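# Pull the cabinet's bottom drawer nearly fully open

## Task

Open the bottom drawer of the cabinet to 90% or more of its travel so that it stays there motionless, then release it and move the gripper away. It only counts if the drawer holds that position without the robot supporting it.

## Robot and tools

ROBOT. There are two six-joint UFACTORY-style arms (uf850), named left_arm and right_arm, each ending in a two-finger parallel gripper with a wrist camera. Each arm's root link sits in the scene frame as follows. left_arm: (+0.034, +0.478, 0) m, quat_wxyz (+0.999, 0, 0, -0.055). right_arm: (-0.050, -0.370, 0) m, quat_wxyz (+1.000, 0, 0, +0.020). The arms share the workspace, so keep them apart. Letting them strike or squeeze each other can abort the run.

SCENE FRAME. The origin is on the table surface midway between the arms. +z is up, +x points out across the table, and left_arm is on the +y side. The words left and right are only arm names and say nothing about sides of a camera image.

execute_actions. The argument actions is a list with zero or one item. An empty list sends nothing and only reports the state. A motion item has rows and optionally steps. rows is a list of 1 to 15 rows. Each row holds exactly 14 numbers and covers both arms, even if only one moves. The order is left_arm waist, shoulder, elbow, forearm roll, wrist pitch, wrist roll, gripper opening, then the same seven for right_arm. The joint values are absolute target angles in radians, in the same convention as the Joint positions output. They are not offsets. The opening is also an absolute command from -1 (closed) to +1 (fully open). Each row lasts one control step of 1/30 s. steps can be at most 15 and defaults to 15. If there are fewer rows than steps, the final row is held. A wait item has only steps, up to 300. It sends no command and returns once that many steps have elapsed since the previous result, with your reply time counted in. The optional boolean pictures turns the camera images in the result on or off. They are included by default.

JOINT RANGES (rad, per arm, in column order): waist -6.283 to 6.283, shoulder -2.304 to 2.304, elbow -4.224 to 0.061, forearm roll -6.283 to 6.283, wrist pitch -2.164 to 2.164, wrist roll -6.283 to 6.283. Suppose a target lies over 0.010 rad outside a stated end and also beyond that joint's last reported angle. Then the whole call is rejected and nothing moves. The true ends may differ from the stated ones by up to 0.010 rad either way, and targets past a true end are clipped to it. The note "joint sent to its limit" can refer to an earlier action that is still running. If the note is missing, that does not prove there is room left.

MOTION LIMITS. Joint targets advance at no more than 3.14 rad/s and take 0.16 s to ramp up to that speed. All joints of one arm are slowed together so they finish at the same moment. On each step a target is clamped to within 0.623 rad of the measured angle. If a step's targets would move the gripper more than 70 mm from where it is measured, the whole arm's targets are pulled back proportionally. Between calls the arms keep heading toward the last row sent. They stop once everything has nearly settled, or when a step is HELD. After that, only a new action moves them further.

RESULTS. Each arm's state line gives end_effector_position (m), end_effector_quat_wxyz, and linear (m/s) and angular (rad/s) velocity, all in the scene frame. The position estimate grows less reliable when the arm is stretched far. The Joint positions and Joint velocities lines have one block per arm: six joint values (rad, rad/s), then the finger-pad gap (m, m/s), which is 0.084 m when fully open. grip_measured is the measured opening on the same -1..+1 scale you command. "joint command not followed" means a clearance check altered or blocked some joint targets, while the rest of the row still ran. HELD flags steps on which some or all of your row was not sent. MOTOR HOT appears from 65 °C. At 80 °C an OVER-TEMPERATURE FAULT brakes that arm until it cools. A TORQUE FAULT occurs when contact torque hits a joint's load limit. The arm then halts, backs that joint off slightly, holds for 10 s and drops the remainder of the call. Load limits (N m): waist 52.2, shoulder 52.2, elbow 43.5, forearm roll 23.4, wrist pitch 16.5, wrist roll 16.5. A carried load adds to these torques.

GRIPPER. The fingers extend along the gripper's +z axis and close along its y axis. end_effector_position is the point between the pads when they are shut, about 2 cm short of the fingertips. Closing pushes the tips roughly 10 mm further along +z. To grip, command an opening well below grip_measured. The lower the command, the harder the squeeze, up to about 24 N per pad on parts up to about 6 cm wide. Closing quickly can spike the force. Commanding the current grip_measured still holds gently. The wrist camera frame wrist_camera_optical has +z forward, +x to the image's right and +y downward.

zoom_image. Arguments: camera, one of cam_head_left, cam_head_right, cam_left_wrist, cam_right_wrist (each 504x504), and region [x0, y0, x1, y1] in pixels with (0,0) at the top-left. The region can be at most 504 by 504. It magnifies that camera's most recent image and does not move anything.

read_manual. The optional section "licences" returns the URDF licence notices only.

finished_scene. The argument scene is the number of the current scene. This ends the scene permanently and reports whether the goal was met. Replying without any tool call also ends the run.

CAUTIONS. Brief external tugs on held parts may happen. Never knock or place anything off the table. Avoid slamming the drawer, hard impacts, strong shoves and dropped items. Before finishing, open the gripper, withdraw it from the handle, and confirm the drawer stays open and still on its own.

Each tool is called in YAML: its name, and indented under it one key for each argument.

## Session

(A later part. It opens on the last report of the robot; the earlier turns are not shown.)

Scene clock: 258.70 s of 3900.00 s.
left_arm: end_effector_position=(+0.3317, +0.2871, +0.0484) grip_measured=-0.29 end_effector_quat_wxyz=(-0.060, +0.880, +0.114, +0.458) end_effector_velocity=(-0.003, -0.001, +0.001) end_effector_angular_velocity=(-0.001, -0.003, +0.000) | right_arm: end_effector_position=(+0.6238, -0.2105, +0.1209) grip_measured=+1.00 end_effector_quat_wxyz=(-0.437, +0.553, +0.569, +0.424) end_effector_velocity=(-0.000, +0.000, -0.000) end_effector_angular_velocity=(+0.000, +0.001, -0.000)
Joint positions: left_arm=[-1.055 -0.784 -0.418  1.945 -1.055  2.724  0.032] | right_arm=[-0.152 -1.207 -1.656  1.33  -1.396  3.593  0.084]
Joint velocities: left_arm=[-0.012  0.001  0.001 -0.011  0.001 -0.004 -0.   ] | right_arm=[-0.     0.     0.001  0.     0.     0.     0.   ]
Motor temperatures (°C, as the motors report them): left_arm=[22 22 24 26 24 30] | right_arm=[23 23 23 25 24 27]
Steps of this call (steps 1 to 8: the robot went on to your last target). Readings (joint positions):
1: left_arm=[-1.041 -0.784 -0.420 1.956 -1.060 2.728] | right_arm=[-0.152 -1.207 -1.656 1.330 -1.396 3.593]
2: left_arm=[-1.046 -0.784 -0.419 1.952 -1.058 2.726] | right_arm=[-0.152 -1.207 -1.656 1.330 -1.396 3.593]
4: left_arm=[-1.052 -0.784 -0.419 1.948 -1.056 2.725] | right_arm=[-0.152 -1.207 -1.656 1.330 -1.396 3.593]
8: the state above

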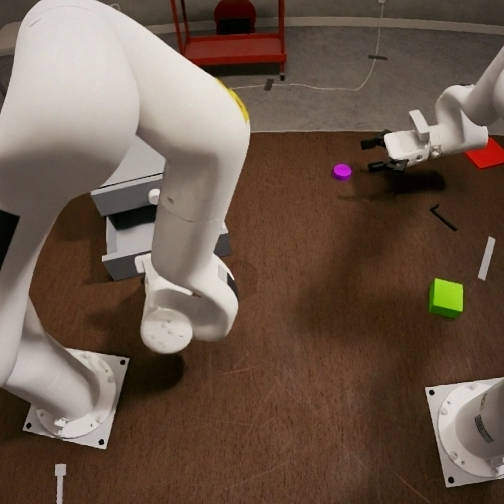

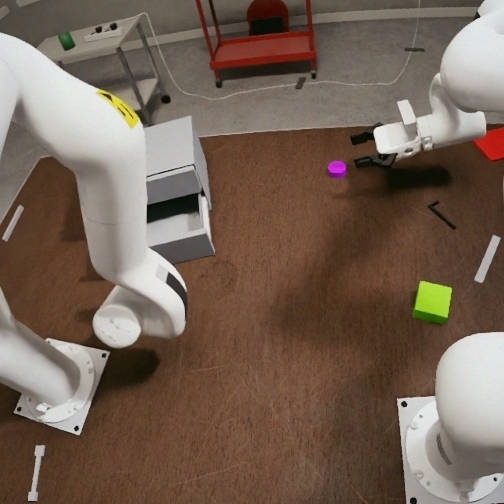

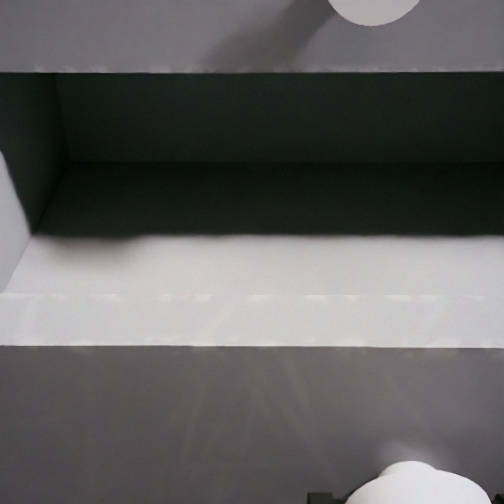

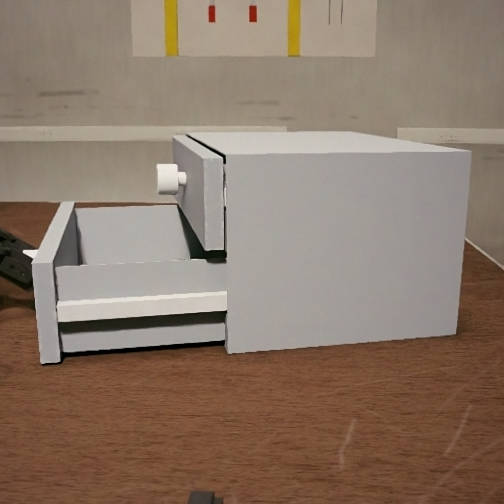

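zoom_image:
  camera: "cam_left_wrist"
  region: [300, 320, 504, 504]

execute_actions:
  actions:
    - {"rows": [ [-1.05882,-0.78383,-0.41828,1.94208,-1.05479,2.72279,-0.6,-0.1519,-1.2067,-1.6557,1.3303,-1.3956,3.5933,1], [-1.06295,-0.78385,-0.41794,1.93871,-1.05355,2.7218,-0.6,-0.1519,-1.2067,-1.6557,1.3303,-1.3956,3.5933,1], [-1.06973,-0.78387,-0.41741,1.93317,-1.05148,2.7202,-0.6,-0.1519,-1.2067,-1.6557,1.3303,-1.3956,3.5933,1], [-1.07916,-0.7839,-0.41671,1.92543,-1.04858,2.71806,-0.6,-0.1519,-1.2067,-1.6557,1.3303,-1.3956,3.5933,1], [-1.09089,-0.78394,-0.41591,1.91577,-1.04491,2.71549,-0.6,-0.1519,-1.2067,-1.6557,1.3303,-1.3956,3.5933,1], [-1.10455,-0.78398,-0.41508,1.90446,-1.04058,2.71265,-0.6,-0.1519,-1.2067,-1.6557,1.3303,-1.3956,3.5933,1], [-1.11826,-0.78402,-0.41436,1.89304,-1.03615,2.70996,-0.6,-0.1519,-1.2067,-1.6557,1.3303,-1.3956,3.5933,1], [-1.132,-0.78406,-0.41374,1.88151,-1.03162,2.70743,-0.6,-0.1519,-1.2067,-1.6557,1.3303,-1.3956,3.5933,1], [-1.14579,-0.78409,-0.41324,1.86988,-1.027,2.70507,-0.6,-0.1519,-1.2067,-1.6557,1.3303,-1.3956,3.5933,1], [-1.15959,-0.78411,-0.41284,1.85815,-1.02232,2.70291,-0.6,-0.1519,-1.2067,-1.6557,1.3303,-1.3956,3.5933,1], [-1.17339,-0.78412,-0.41255,1.84632,-1.01759,2.70094,-0.6,-0.1519,-1.2067,-1.6557,1.3303,-1.3956,3.5933,1], [-1.18643,-0.78413,-0.41238,1.83506,-1.01309,2.69926,-0.6,-0.1519,-1.2067,-1.6557,1.3303,-1.3956,3.5933,1], [-1.19832,-0.78414,-0.41231,1.82471,-1.00895,2.69787,-0.6,-0.1519,-1.2067,-1.6557,1.3303,-1.3956,3.5933,1], [-1.20906,-0.78414,-0.4123,1.8153,-1.00517,2.69673,-0.6,-0.1519,-1.2067,-1.6557,1.3303,-1.3956,3.5933,1], [-1.21865,-0.78414,-0.41236,1.80686,-1.00178,2.69581,-0.6,-0.1519,-1.2067,-1.6557,1.3303,-1.3956,3.5933,1] ], "steps": 15}
  pictures: false

execute_actions:
  actions:
    - {"rows": [ [-1.2271,-0.78413,-0.41245,1.79938,-0.99877,2.69508,-0.6,-0.1519,-1.2067,-1.6557,1.3303,-1.3956,3.5933,1], [-1.23477,-0.78413,-0.41256,1.79255,-0.99603,2.69448,-0.6,-0.1519,-1.2067,-1.6557,1.3303,-1.3956,3.5933,1], [-1.24168,-0.78412,-0.4127,1.78638,-0.99355,2.69399,-0.6,-0.1519,-1.2067,-1.6557,1.3303,-1.3956,3.5933,1], [-1.24783,-0.78411,-0.41284,1.78088,-0.99133,2.69359,-0.6,-0.1519,-1.2067,-1.6557,1.3303,-1.3956,3.5933,1], [-1.25321,-0.78411,-0.41299,1.77604,-0.98939,2.69327,-0.6,-0.1519,-1.2067,-1.6557,1.3303,-1.3956,3.5933,1], [-1.25781,-0.7841,-0.41312,1.77189,-0.98772,2.69302,-0.6,-0.1519,-1.2067,-1.6557,1.3303,-1.3956,3.5933,1], [-1.26164,-0.7841,-0.41324,1.76842,-0.98633,2.69284,-0.6,-0.1519,-1.2067,-1.6557,1.3303,-1.3956,3.5933,1], [-1.26509,-0.78409,-0.41335,1.76529,-0.98507,2.69269,-0.6,-0.1519,-1.2067,-1.6557,1.3303,-1.3956,3.5933,1], [-1.26815,-0.78408,-0.41347,1.7625,-0.98396,2.69257,-0.6,-0.1519,-1.2067,-1.6557,1.3303,-1.3956,3.5933,1], [-1.27082,-0.78408,-0.41356,1.76006,-0.98298,2.69247,-0.6,-0.1519,-1.2067,-1.6557,1.3303,-1.3956,3.5933,1], [-1.27312,-0.78408,-0.41365,1.75797,-0.98215,2.69239,-0.6,-0.1519,-1.2067,-1.6557,1.3303,-1.3956,3.5933,1], [-1.27542,-0.78407,-0.41374,1.75587,-0.98132,2.69231,-0.6,-0.1519,-1.2067,-1.6557,1.3303,-1.3956,3.5933,1], [-1.27733,-0.78407,-0.41382,1.75412,-0.98063,2.69226,-0.6,-0.1519,-1.2067,-1.6557,1.3303,-1.3956,3.5933,1], [-1.27923,-0.78406,-0.4139,1.75237,-0.97993,2.69221,-0.6,-0.1519,-1.2067,-1.6557,1.3303,-1.3956,3.5933,1], [-1.28114,-0.78406,-0.41398,1.75061,-0.97924,2.69217,-0.6,-0.1519,-1.2067,-1.6557,1.3303,-1.3956,3.5933,1] ], "steps": 15}
  pictures: true

zoom_image:
  camera: "cam_left_wrist"
  region: [300, 320, 504, 504]

execute_actions:
  actions:
    - {"rows": [ [-1.28305,-0.78406,-0.41407,1.74886,-0.97855,2.69212,-0.6,-0.1519,-1.2067,-1.6557,1.3303,-1.3956,3.5933,1], [-1.28496,-0.78405,-0.41416,1.7471,-0.97786,2.69208,-0.6,-0.1519,-1.2067,-1.6557,1.3303,-1.3956,3.5933,1], [-1.28686,-0.78405,-0.41424,1.74535,-0.97716,2.69205,-0.6,-0.1519,-1.2067,-1.6557,1.3303,-1.3956,3.5933,1], [-1.28839,-0.78404,-0.41432,1.74393,-0.97661,2.69203,-0.6,-0.1519,-1.2067,-1.6557,1.3303,-1.3956,3.5933,1], [-1.28915,-0.78404,-0.41436,1.74323,-0.97632,2.69201,-0.6,-0.1519,-1.2067,-1.6557,1.3303,-1.3956,3.5933,1] ], "steps": 11}
  pictures: true

zoom_image:
  camera: "cam_left_wrist"
  region: [300, 320, 504, 504]

execute_actions:
  actions:
    - {"rows": [ [-1.28763,-0.78405,-0.41428,1.74464,-0.97689,2.69204,-0.6,-0.1519,-1.2067,-1.6557,1.3303,-1.3956,3.5933,1], [-1.2861,-0.78405,-0.41421,1.74605,-0.97744,2.69206,-0.55,-0.1519,-1.2067,-1.6557,1.3303,-1.3956,3.5933,1], [-1.28534,-0.78405,-0.41418,1.74675,-0.97772,2.69207,-0.45,-0.1519,-1.2067,-1.6557,1.3303,-1.3956,3.5933,1], [-1.28534,-0.78405,-0.41418,1.74675,-0.97772,2.69207,-0.36,-0.1519,-1.2067,-1.6557,1.3303,-1.3956,3.5933,1], [-1.28534,-0.78405,-0.41418,1.74675,-0.97772,2.69207,-0.29,-0.1519,-1.2067,-1.6557,1.3303,-1.3956,3.5933,1], [-1.28534,-0.78405,-0.41418,1.74675,-0.97772,2.69207,-0.2,-0.1519,-1.2067,-1.6557,1.3303,-1.3956,3.5933,1], [-1.28534,-0.78405,-0.41418,1.74675,-0.97772,2.69207,-0.08,-0.1519,-1.2067,-1.6557,1.3303,-1.3956,3.5933,1], [-1.28534,-0.78405,-0.41418,1.74675,-0.97772,2.69207,0.06,-0.1519,-1.2067,-1.6557,1.3303,-1.3956,3.5933,1], [-1.28534,-0.78405,-0.41418,1.74675,-0.97772,2.69207,0.2,-0.1519,-1.2067,-1.6557,1.3303,-1.3956,3.5933,1], [-1.28697,-0.78125,-0.41359,1.74358,-0.97746,2.69477,0.34,-0.1519,-1.2067,-1.6557,1.3303,-1.3956,3.5933,1], [-1.29163,-0.77323,-0.4119,1.7345,-0.97671,2.70251,0.48,-0.1519,-1.2067,-1.6557,1.3303,-1.3956,3.5933,1], [-1.29898,-0.76058,-0.40923,1.72017,-0.97553,2.71472,0.62,-0.1519,-1.2067,-1.6557,1.3303,-1.3956,3.5933,1], [-1.30869,-0.74387,-0.40571,1.70125,-0.97398,2.73085,0.76,-0.1519,-1.2067,-1.6557,1.3303,-1.3956,3.5933,1], [-1.32042,-0.72368,-0.40145,1.67839,-0.9721,2.75034,0.9,-0.1519,-1.2067,-1.6557,1.3303,-1.3956,3.5933,1], [-1.33383,-0.70059,-0.39659,1.65225,-0.96995,2.77262,1,-0.1519,-1.2067,-1.6557,1.3303,-1.3956,3.5933,1] ], "steps": 15}
  pictures: false

execute_actions:
  actions:
    - {"rows": [ [-1.34859,-0.67519,-0.39123,1.62349,-0.96758,2.79714,1,-0.1519,-1.2067,-1.6557,1.3303,-1.3956,3.5933,1], [-1.36436,-0.64804,-0.38551,1.59276,-0.96505,2.82334,1,-0.1519,-1.2067,-1.6557,1.3303,-1.3956,3.5933,1], [-1.38081,-0.61974,-0.37954,1.56071,-0.96242,2.85065,1,-0.1519,-1.2067,-1.6557,1.3303,-1.3956,3.5933,1], [-1.39759,-0.59086,-0.37346,1.52801,-0.95973,2.87853,1,-0.1519,-1.2067,-1.6557,1.3303,-1.3956,3.5933,1], [-1.41437,-0.56198,-0.36737,1.49531,-0.95703,2.90641,1,-0.1519,-1.2067,-1.6557,1.3303,-1.3956,3.5933,1], [-1.43082,-0.53368,-0.3614,1.46326,-0.9544,2.93372,1,-0.1519,-1.2067,-1.6557,1.3303,-1.3956,3.5933,1], [-1.44659,-0.50653,-0.35568,1.43253,-0.95187,2.95992,1,-0.1519,-1.2067,-1.6557,1.3303,-1.3956,3.5933,1], [-1.46135,-0.48113,-0.35032,1.40377,-0.9495,2.98444,1,-0.1519,-1.2067,-1.6557,1.3303,-1.3956,3.5933,1], [-1.47476,-0.45804,-0.34546,1.37763,-0.94735,3.00672,1,-0.1519,-1.2067,-1.6557,1.3303,-1.3956,3.5933,1], [-1.48649,-0.43785,-0.3412,1.35477,-0.94547,3.02621,1,-0.1519,-1.2067,-1.6557,1.3303,-1.3956,3.5933,1], [-1.4962,-0.42114,-0.33768,1.33585,-0.94392,3.04234,1,-0.1519,-1.2067,-1.6557,1.3303,-1.3956,3.5933,1], [-1.50355,-0.40849,-0.33501,1.32152,-0.94274,3.05455,1,-0.1519,-1.2067,-1.6557,1.3303,-1.3956,3.5933,1], [-1.50821,-0.40047,-0.33332,1.31244,-0.94199,3.06229,1,-0.1519,-1.2067,-1.6557,1.3303,-1.3956,3.5933,1], [-1.50984,-0.39767,-0.33273,1.30927,-0.94173,3.06499,1,-0.1519,-1.2067,-1.6557,1.3303,-1.3956,3.5933,1] ], "steps": 14}
  pictures: false

execute_actions:
  actions:
    - {"steps": 10}
  pictures: true

Region (300, 320, 504, 504) of cam_left_wrist's 504x504 image, scaled by 2.471, with more detail than that image has; it fills the top 455 rows of this view, and the rest is white.

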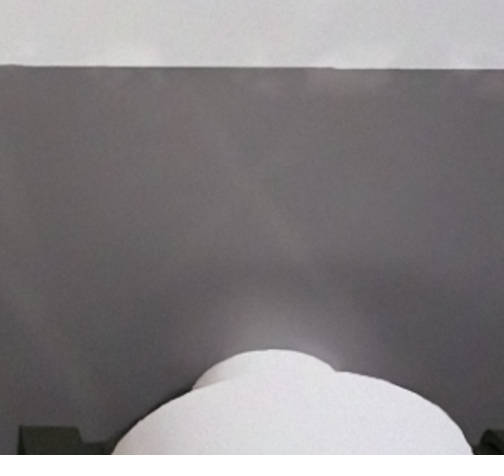

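Scene clock: 379.20 s of 3900.00 s.
left_arm: end_effector_position=(+0.3016, +0.2790, +0.0484) grip_measured=-0.29 end_effector_quat_wxyz=(-0.060, +0.880, +0.114, +0.458) end_effector_velocity=(-0.093, -0.024, -0.000) end_effector_angular_velocity=(+0.002, +0.000, -0.000) | right_arm: end_effector_position=(+0.6238, -0.2105, +0.1209) grip_measured=+1.00 end_effector_quat_wxyz=(-0.437, +0.553, +0.569, +0.424) end_effector_velocity=(+0.000, +0.000, +0.000) end_effector_angular_velocity=(+0.000, +0.000, -0.000)
Joint positions: left_arm=[-1.174 -0.784 -0.412  1.845 -1.017  2.701  0.032] | right_arm=[-0.152 -1.207 -1.656  1.33  -1.396  3.593  0.084]
Joint velocities: left_arm=[-0.369 -0.001  0.007 -0.318  0.127 -0.05  -0.   ] | right_arm=[ 0.  0.  0.  0. -0.  0.  0.]
Motor temperatures (°C, as the motors report them): left_arm=[22 22 24 26 24 30] | right_arm=[23 23 23 25 24 27]
Steps of this call (steps 1 to 30: the robot went on to your last target; steps 31 to 100: nothing new was sent; then 116.67 s passed at rest; steps 101 to 115: all 15 steps of this action). Readings (joint positions):
101: left_arm=[-1.057 -0.784 -0.418 1.944 -1.055 2.723] | right_arm=[-0.152 -1.207 -1.656 1.330 -1.396 3.593]
102: left_arm=[-1.057 -0.784 -0.418 1.943 -1.055 2.723] | right_arm=[-0.152 -1.207 -1.656 1.330 -1.396 3.593]
104: left_arm=[-1.061 -0.784 -0.418 1.940 -1.054 2.722] | right_arm=[-0.152 -1.207 -1.656 1.330 -1.396 3.593]
108: left_arm=[-1.088 -0.784 -0.416 1.918 -1.046 2.716] | right_arm=[-0.152 -1.207 -1.656 1.330 -1.396 3.593]
115: the state above

Scene clock: 379.70 s of 3900.00 s.
left_arm: end_effector_position=(+0.2768, +0.2726, +0.0484) grip_measured=-0.29 end_effector_quat_wxyz=(-0.060, +0.880, +0.114, +0.458) end_effector_velocity=(-0.019, -0.004, -0.000) end_effector_angular_velocity=(+0.003, +0.000, +0.000) | right_arm: end_effector_position=(+0.6238, -0.2105, +0.1209) grip_measured=+1.00 end_effector_quat_wxyz=(-0.437, +0.553, +0.569, +0.424) end_effector_velocity=(+0.000, +0.000, -0.000) end_effector_angular_velocity=(+0.000, -0.000, -0.001)
Joint positions: left_arm=[-1.273 -0.784 -0.413  1.758 -0.982  2.692  0.032] | right_arm=[-0.152 -1.207 -1.656  1.33  -1.396  3.593  0.084]
Joint velocities: left_arm=[-0.074 -0.002 -0.002 -0.068  0.026 -0.003 -0.   ] | right_arm=[ 0.    -0.     0.001  0.001  0.    -0.    -0.   ]
Motor temperatures (°C, as the motors report them): left_arm=[22 22 24 26 24 30] | right_arm=[23 23 23 25 24 27]
Steps of this call (steps 1 to 15: all 15 steps of this action). Readings (joint positions):
1: left_arm=[-1.186 -0.784 -0.412 1.835 -1.013 2.700] | right_arm=[-0.152 -1.207 -1.656 1.330 -1.396 3.593]
2: left_arm=[-1.198 -0.784 -0.412 1.825 -1.009 2.698] | right_arm=[-0.152 -1.207 -1.656 1.330 -1.396 3.593]
4: left_arm=[-1.217 -0.784 -0.412 1.808 -1.002 2.696] | right_arm=[-0.152 -1.207 -1.656 1.330 -1.396 3.593]
8: left_arm=[-1.246 -0.784 -0.413 1.782 -0.992 2.694] | right_arm=[-0.152 -1.207 -1.656 1.330 -1.396 3.593]
15: the state above

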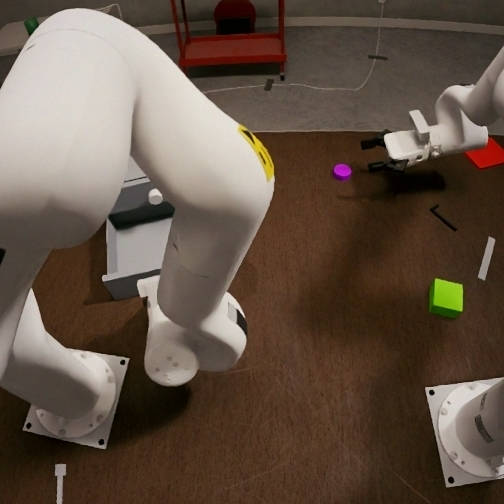

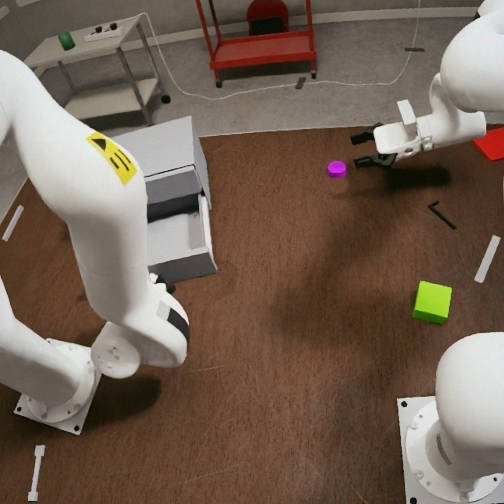

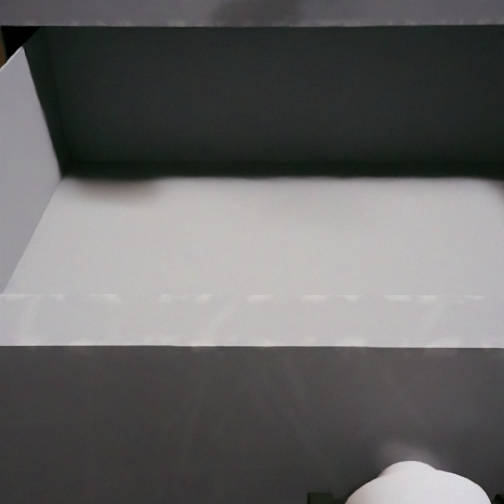

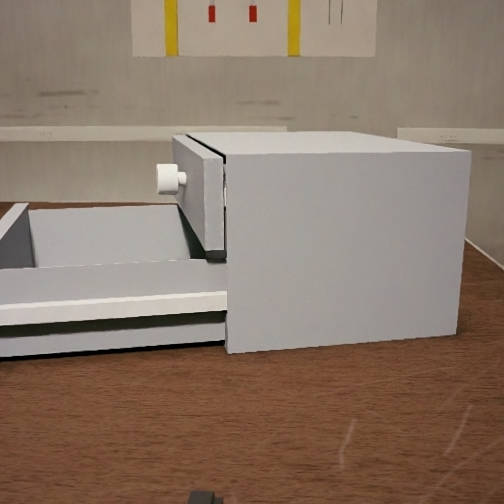

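Region (300, 320, 504, 504) of cam_left_wrist's 504x504 image, scaled by 2.471, with more detail than that image has; it fills the top 455 rows of this view, and the rest is white.

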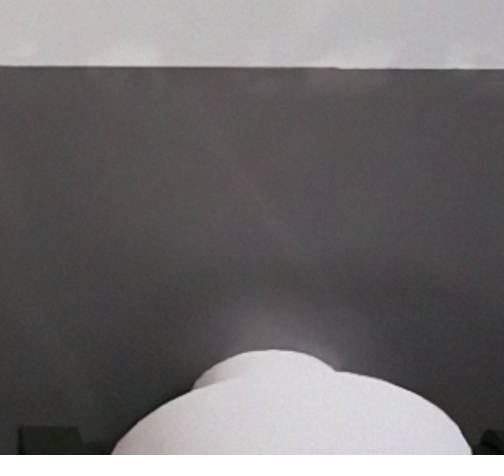

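Scene clock: 380.07 s of 3900.00 s.
left_arm: end_effector_position=(+0.2732, +0.2716, +0.0487) grip_measured=-0.29 end_effector_quat_wxyz=(-0.060, +0.879, +0.114, +0.459) end_effector_velocity=(-0.003, -0.001, +0.000) end_effector_angular_velocity=(-0.002, +0.002, +0.000) | right_arm: end_effector_position=(+0.6238, -0.2105, +0.1209) grip_measured=+1.00 end_effector_quat_wxyz=(-0.437, +0.553, +0.569, +0.424) end_effector_velocity=(+0.000, -0.000, +0.000) end_effector_angular_velocity=(-0.001, -0.001, +0.001)
Joint positions: left_arm=[-1.288 -0.785 -0.414  1.744 -0.978  2.692  0.031] | right_arm=[-0.152 -1.207 -1.656  1.33  -1.396  3.593  0.084]
Joint velocities: left_arm=[-0.01   0.003  0.001 -0.008  0.006 -0.001 -0.   ] | right_arm=[ 0.    -0.    -0.001 -0.001  0.    -0.     0.   ]
Motor temperatures (°C, as the motors report them): left_arm=[22 22 24 26 24 30] | right_arm=[23 23 23 25 24 27]
Steps of this call (steps 1 to 11: all 11 steps of this action). Readings (joint positions):
1: left_arm=[-1.275 -0.784 -0.414 1.756 -0.981 2.692] | right_arm=[-0.152 -1.207 -1.656 1.330 -1.396 3.593]
2: left_arm=[-1.277 -0.784 -0.414 1.754 -0.980 2.692] | right_arm=[-0.152 -1.207 -1.656 1.330 -1.396 3.593]
4: left_arm=[-1.281 -0.784 -0.414 1.750 -0.979 2.692] | right_arm=[-0.152 -1.207 -1.656 1.330 -1.396 3.593]
8: left_arm=[-1.286 -0.785 -0.414 1.745 -0.979 2.692] | right_arm=[-0.152 -1.207 -1.656 1.330 -1.396 3.593]
11: the state above

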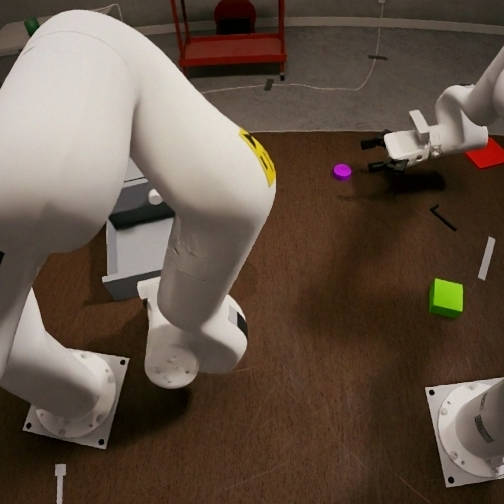

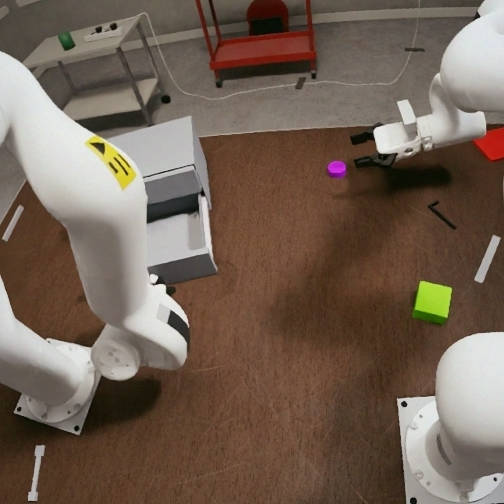

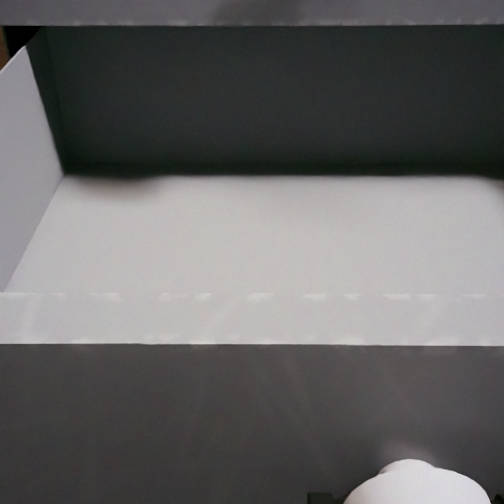

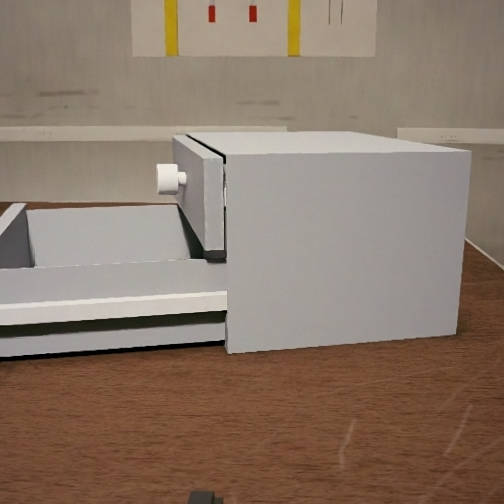

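Region (300, 320, 504, 504) of cam_left_wrist's 504x504 image, scaled by 2.471, with more detail than that image has; it fills the top 455 rows of this view, and the rest is white.

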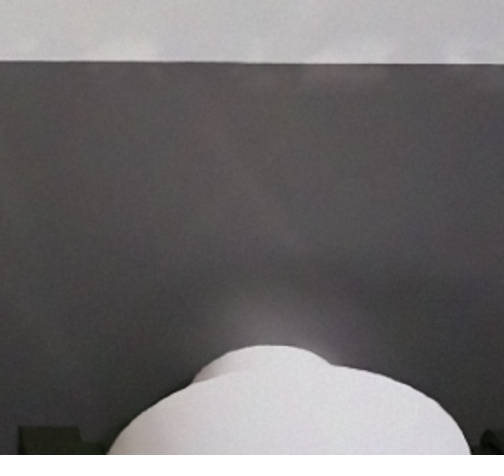

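Scene clock: 380.57 s of 3900.00 s.
left_arm: end_effector_position=(+0.2711, +0.2683, +0.0556) grip_measured=+0.88 end_effector_quat_wxyz=(-0.059, +0.879, +0.113, +0.460) end_effector_velocity=(-0.035, -0.025, +0.106) end_effector_angular_velocity=(+0.025, -0.082, -0.005) | right_arm: end_effector_position=(+0.6238, -0.2105, +0.1209) grip_measured=+1.00 end_effector_quat_wxyz=(-0.437, +0.553, +0.569, +0.424) end_effector_velocity=(+0.000, -0.000, -0.000) end_effector_angular_velocity=(-0.000, -0.001, -0.000)
Joint positions: left_arm=[-1.299 -0.761 -0.41   1.721 -0.974  2.715  0.08 ] | right_arm=[-0.152 -1.207 -1.656  1.33  -1.396  3.593  0.084]
Joint velocities: left_arm=[-0.192  0.335  0.081 -0.385  0.024  0.321  0.136] | right_arm=[ 0. -0. -0.  0.  0. -0. -0.]
Motor temperatures (°C, as the motors report them): left_arm=[22 22 24 26 24 30] | right_arm=[23 23 23 25 24 27]
Steps of this call (steps 1 to 15: all 15 steps of this action). Readings (joint positions):
1: left_arm=[-1.288 -0.784 -0.414 1.744 -0.978 2.692] | right_arm=[-0.152 -1.207 -1.656 1.330 -1.396 3.593]
2: left_arm=[-1.288 -0.784 -0.414 1.744 -0.978 2.692] | right_arm=[-0.152 -1.207 -1.656 1.330 -1.396 3.593]
4: left_arm=[-1.287 -0.784 -0.414 1.745 -0.978 2.692] | right_arm=[-0.152 -1.207 -1.656 1.330 -1.396 3.593]
8: left_arm=[-1.287 -0.783 -0.417 1.748 -0.975 2.692] | right_arm=[-0.152 -1.207 -1.656 1.330 -1.396 3.593]
15: the state above

Scene clock: 381.03 s of 3900.00 s.
left_arm: end_effector_position=(+0.2245, +0.2552, +0.1380) grip_measured=+1.00 end_effector_quat_wxyz=(-0.059, +0.877, +0.114, +0.463) end_effector_velocity=(-0.099, +0.003, +0.114) end_effector_angular_velocity=(-0.021, +0.099, +0.007) | right_arm: end_effector_position=(+0.6238, -0.2105, +0.1209) grip_measured=+1.00 end_effector_quat_wxyz=(-0.437, +0.553, +0.569, +0.424) end_effector_velocity=(+0.001, -0.000, +0.001) end_effector_angular_velocity=(-0.000, -0.003, +0.001)
Joint positions: left_arm=[-1.48  -0.449 -0.344  1.368 -0.947  3.014  0.084] | right_arm=[-0.152 -1.207 -1.656  1.33  -1.396  3.593  0.084]
Joint velocities: left_arm=[-0.31   0.532  0.113 -0.603  0.049  0.511  0.   ] | right_arm=[-0.    -0.    -0.002 -0.001 -0.    -0.    -0.   ]
Motor temperatures (°C, as the motors report them): left_arm=[22 22 24 26 24 30] | right_arm=[23 23 23 25 24 27]
Steps of this call (steps 1 to 14: all 14 steps of this action). Readings (joint positions):
1: left_arm=[-1.307 -0.748 -0.407 1.706 -0.973 2.727] | right_arm=[-0.152 -1.207 -1.656 1.330 -1.396 3.593]
2: left_arm=[-1.316 -0.732 -0.404 1.689 -0.972 2.742] | right_arm=[-0.152 -1.207 -1.656 1.330 -1.396 3.593]
4: left_arm=[-1.338 -0.693 -0.396 1.644 -0.969 2.780] | right_arm=[-0.152 -1.207 -1.656 1.330 -1.396 3.593]
8: left_arm=[-1.395 -0.595 -0.375 1.533 -0.960 2.875] | right_arm=[-0.152 -1.207 -1.656 1.330 -1.396 3.593]
14: the state above

Scene clock: 381.37 s of 3900.00 s.
left_arm: end_effector_position=(+0.2150, +0.2561, +0.1481) grip_measured=+1.00 end_effector_quat_wxyz=(-0.060, +0.880, +0.114, +0.458) end_effector_velocity=(-0.003, -0.000, +0.003) end_effector_angular_velocity=(-0.002, +0.003, -0.001) | right_arm: end_effector_position=(+0.6238, -0.2105, +0.1209) grip_measured=+1.00 end_effector_quat_wxyz=(-0.437, +0.553, +0.569, +0.424) end_effector_velocity=(-0.000, -0.000, -0.000) end_effector_angular_velocity=(-0.000, +0.001, -0.000)
Joint positions: left_arm=[-1.509 -0.4   -0.333  1.311 -0.942  3.064  0.084] | right_arm=[-0.152 -1.207 -1.656  1.33  -1.396  3.593  0.084]
Joint velocities: left_arm=[-0.01   0.016  0.003 -0.017  0.001  0.014  0.   ] | right_arm=[-0.     0.     0.001  0.     0.     0.     0.   ]
Motor temperatures (°C, as the motors report them): left_arm=[22 22 24 26 24 30] | right_arm=[23 23 23 25 24 27]
Steps of this call (steps 1 to 10: the robot went on to your last target). Readings (joint positions):
1: left_arm=[-1.489 -0.434 -0.341 1.351 -0.945 3.029] | right_arm=[-0.152 -1.207 -1.656 1.330 -1.396 3.593]
2: left_arm=[-1.495 -0.422 -0.338 1.338 -0.944 3.040] | right_arm=[-0.152 -1.207 -1.656 1.330 -1.396 3.593]
4: left_arm=[-1.503 -0.410 -0.335 1.323 -0.943 3.053] | right_arm=[-0.152 -1.207 -1.656 1.330 -1.396 3.593]
8: left_arm=[-1.508 -0.401 -0.333 1.313 -0.942 3.062] | right_arm=[-0.152 -1.207 -1.656 1.330 -1.396 3.593]
10: the state above

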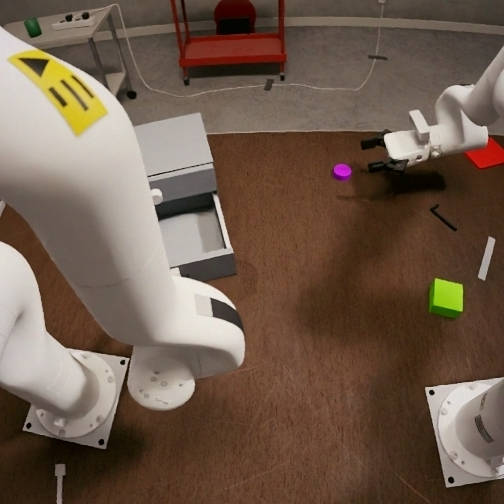

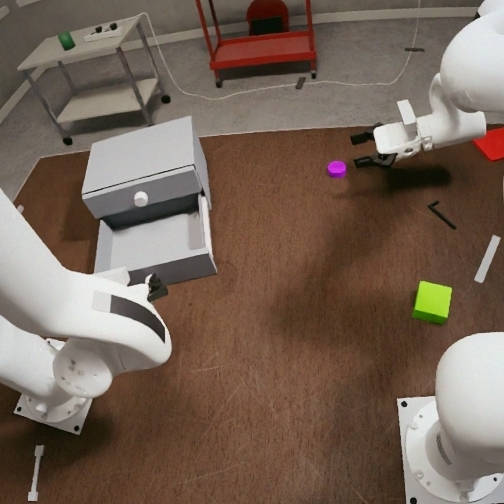

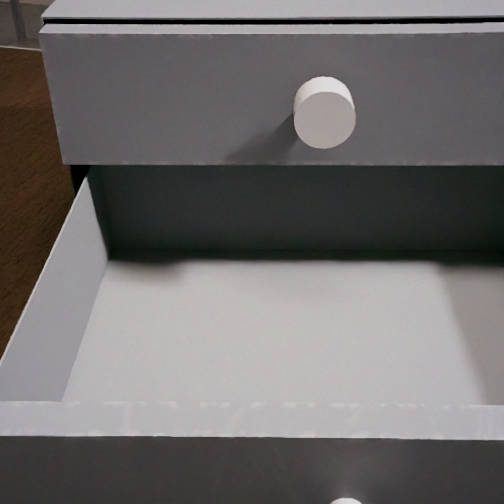

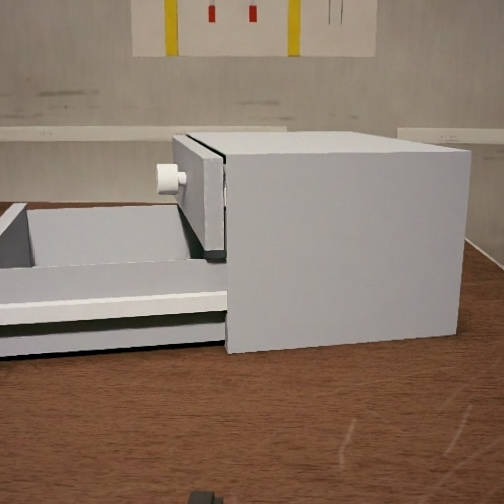

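The drawer reached its end stop, it stayed open after I let go, and the arm is clear.

finished_scene:
  scene: 2

The scene is finished: the task was done.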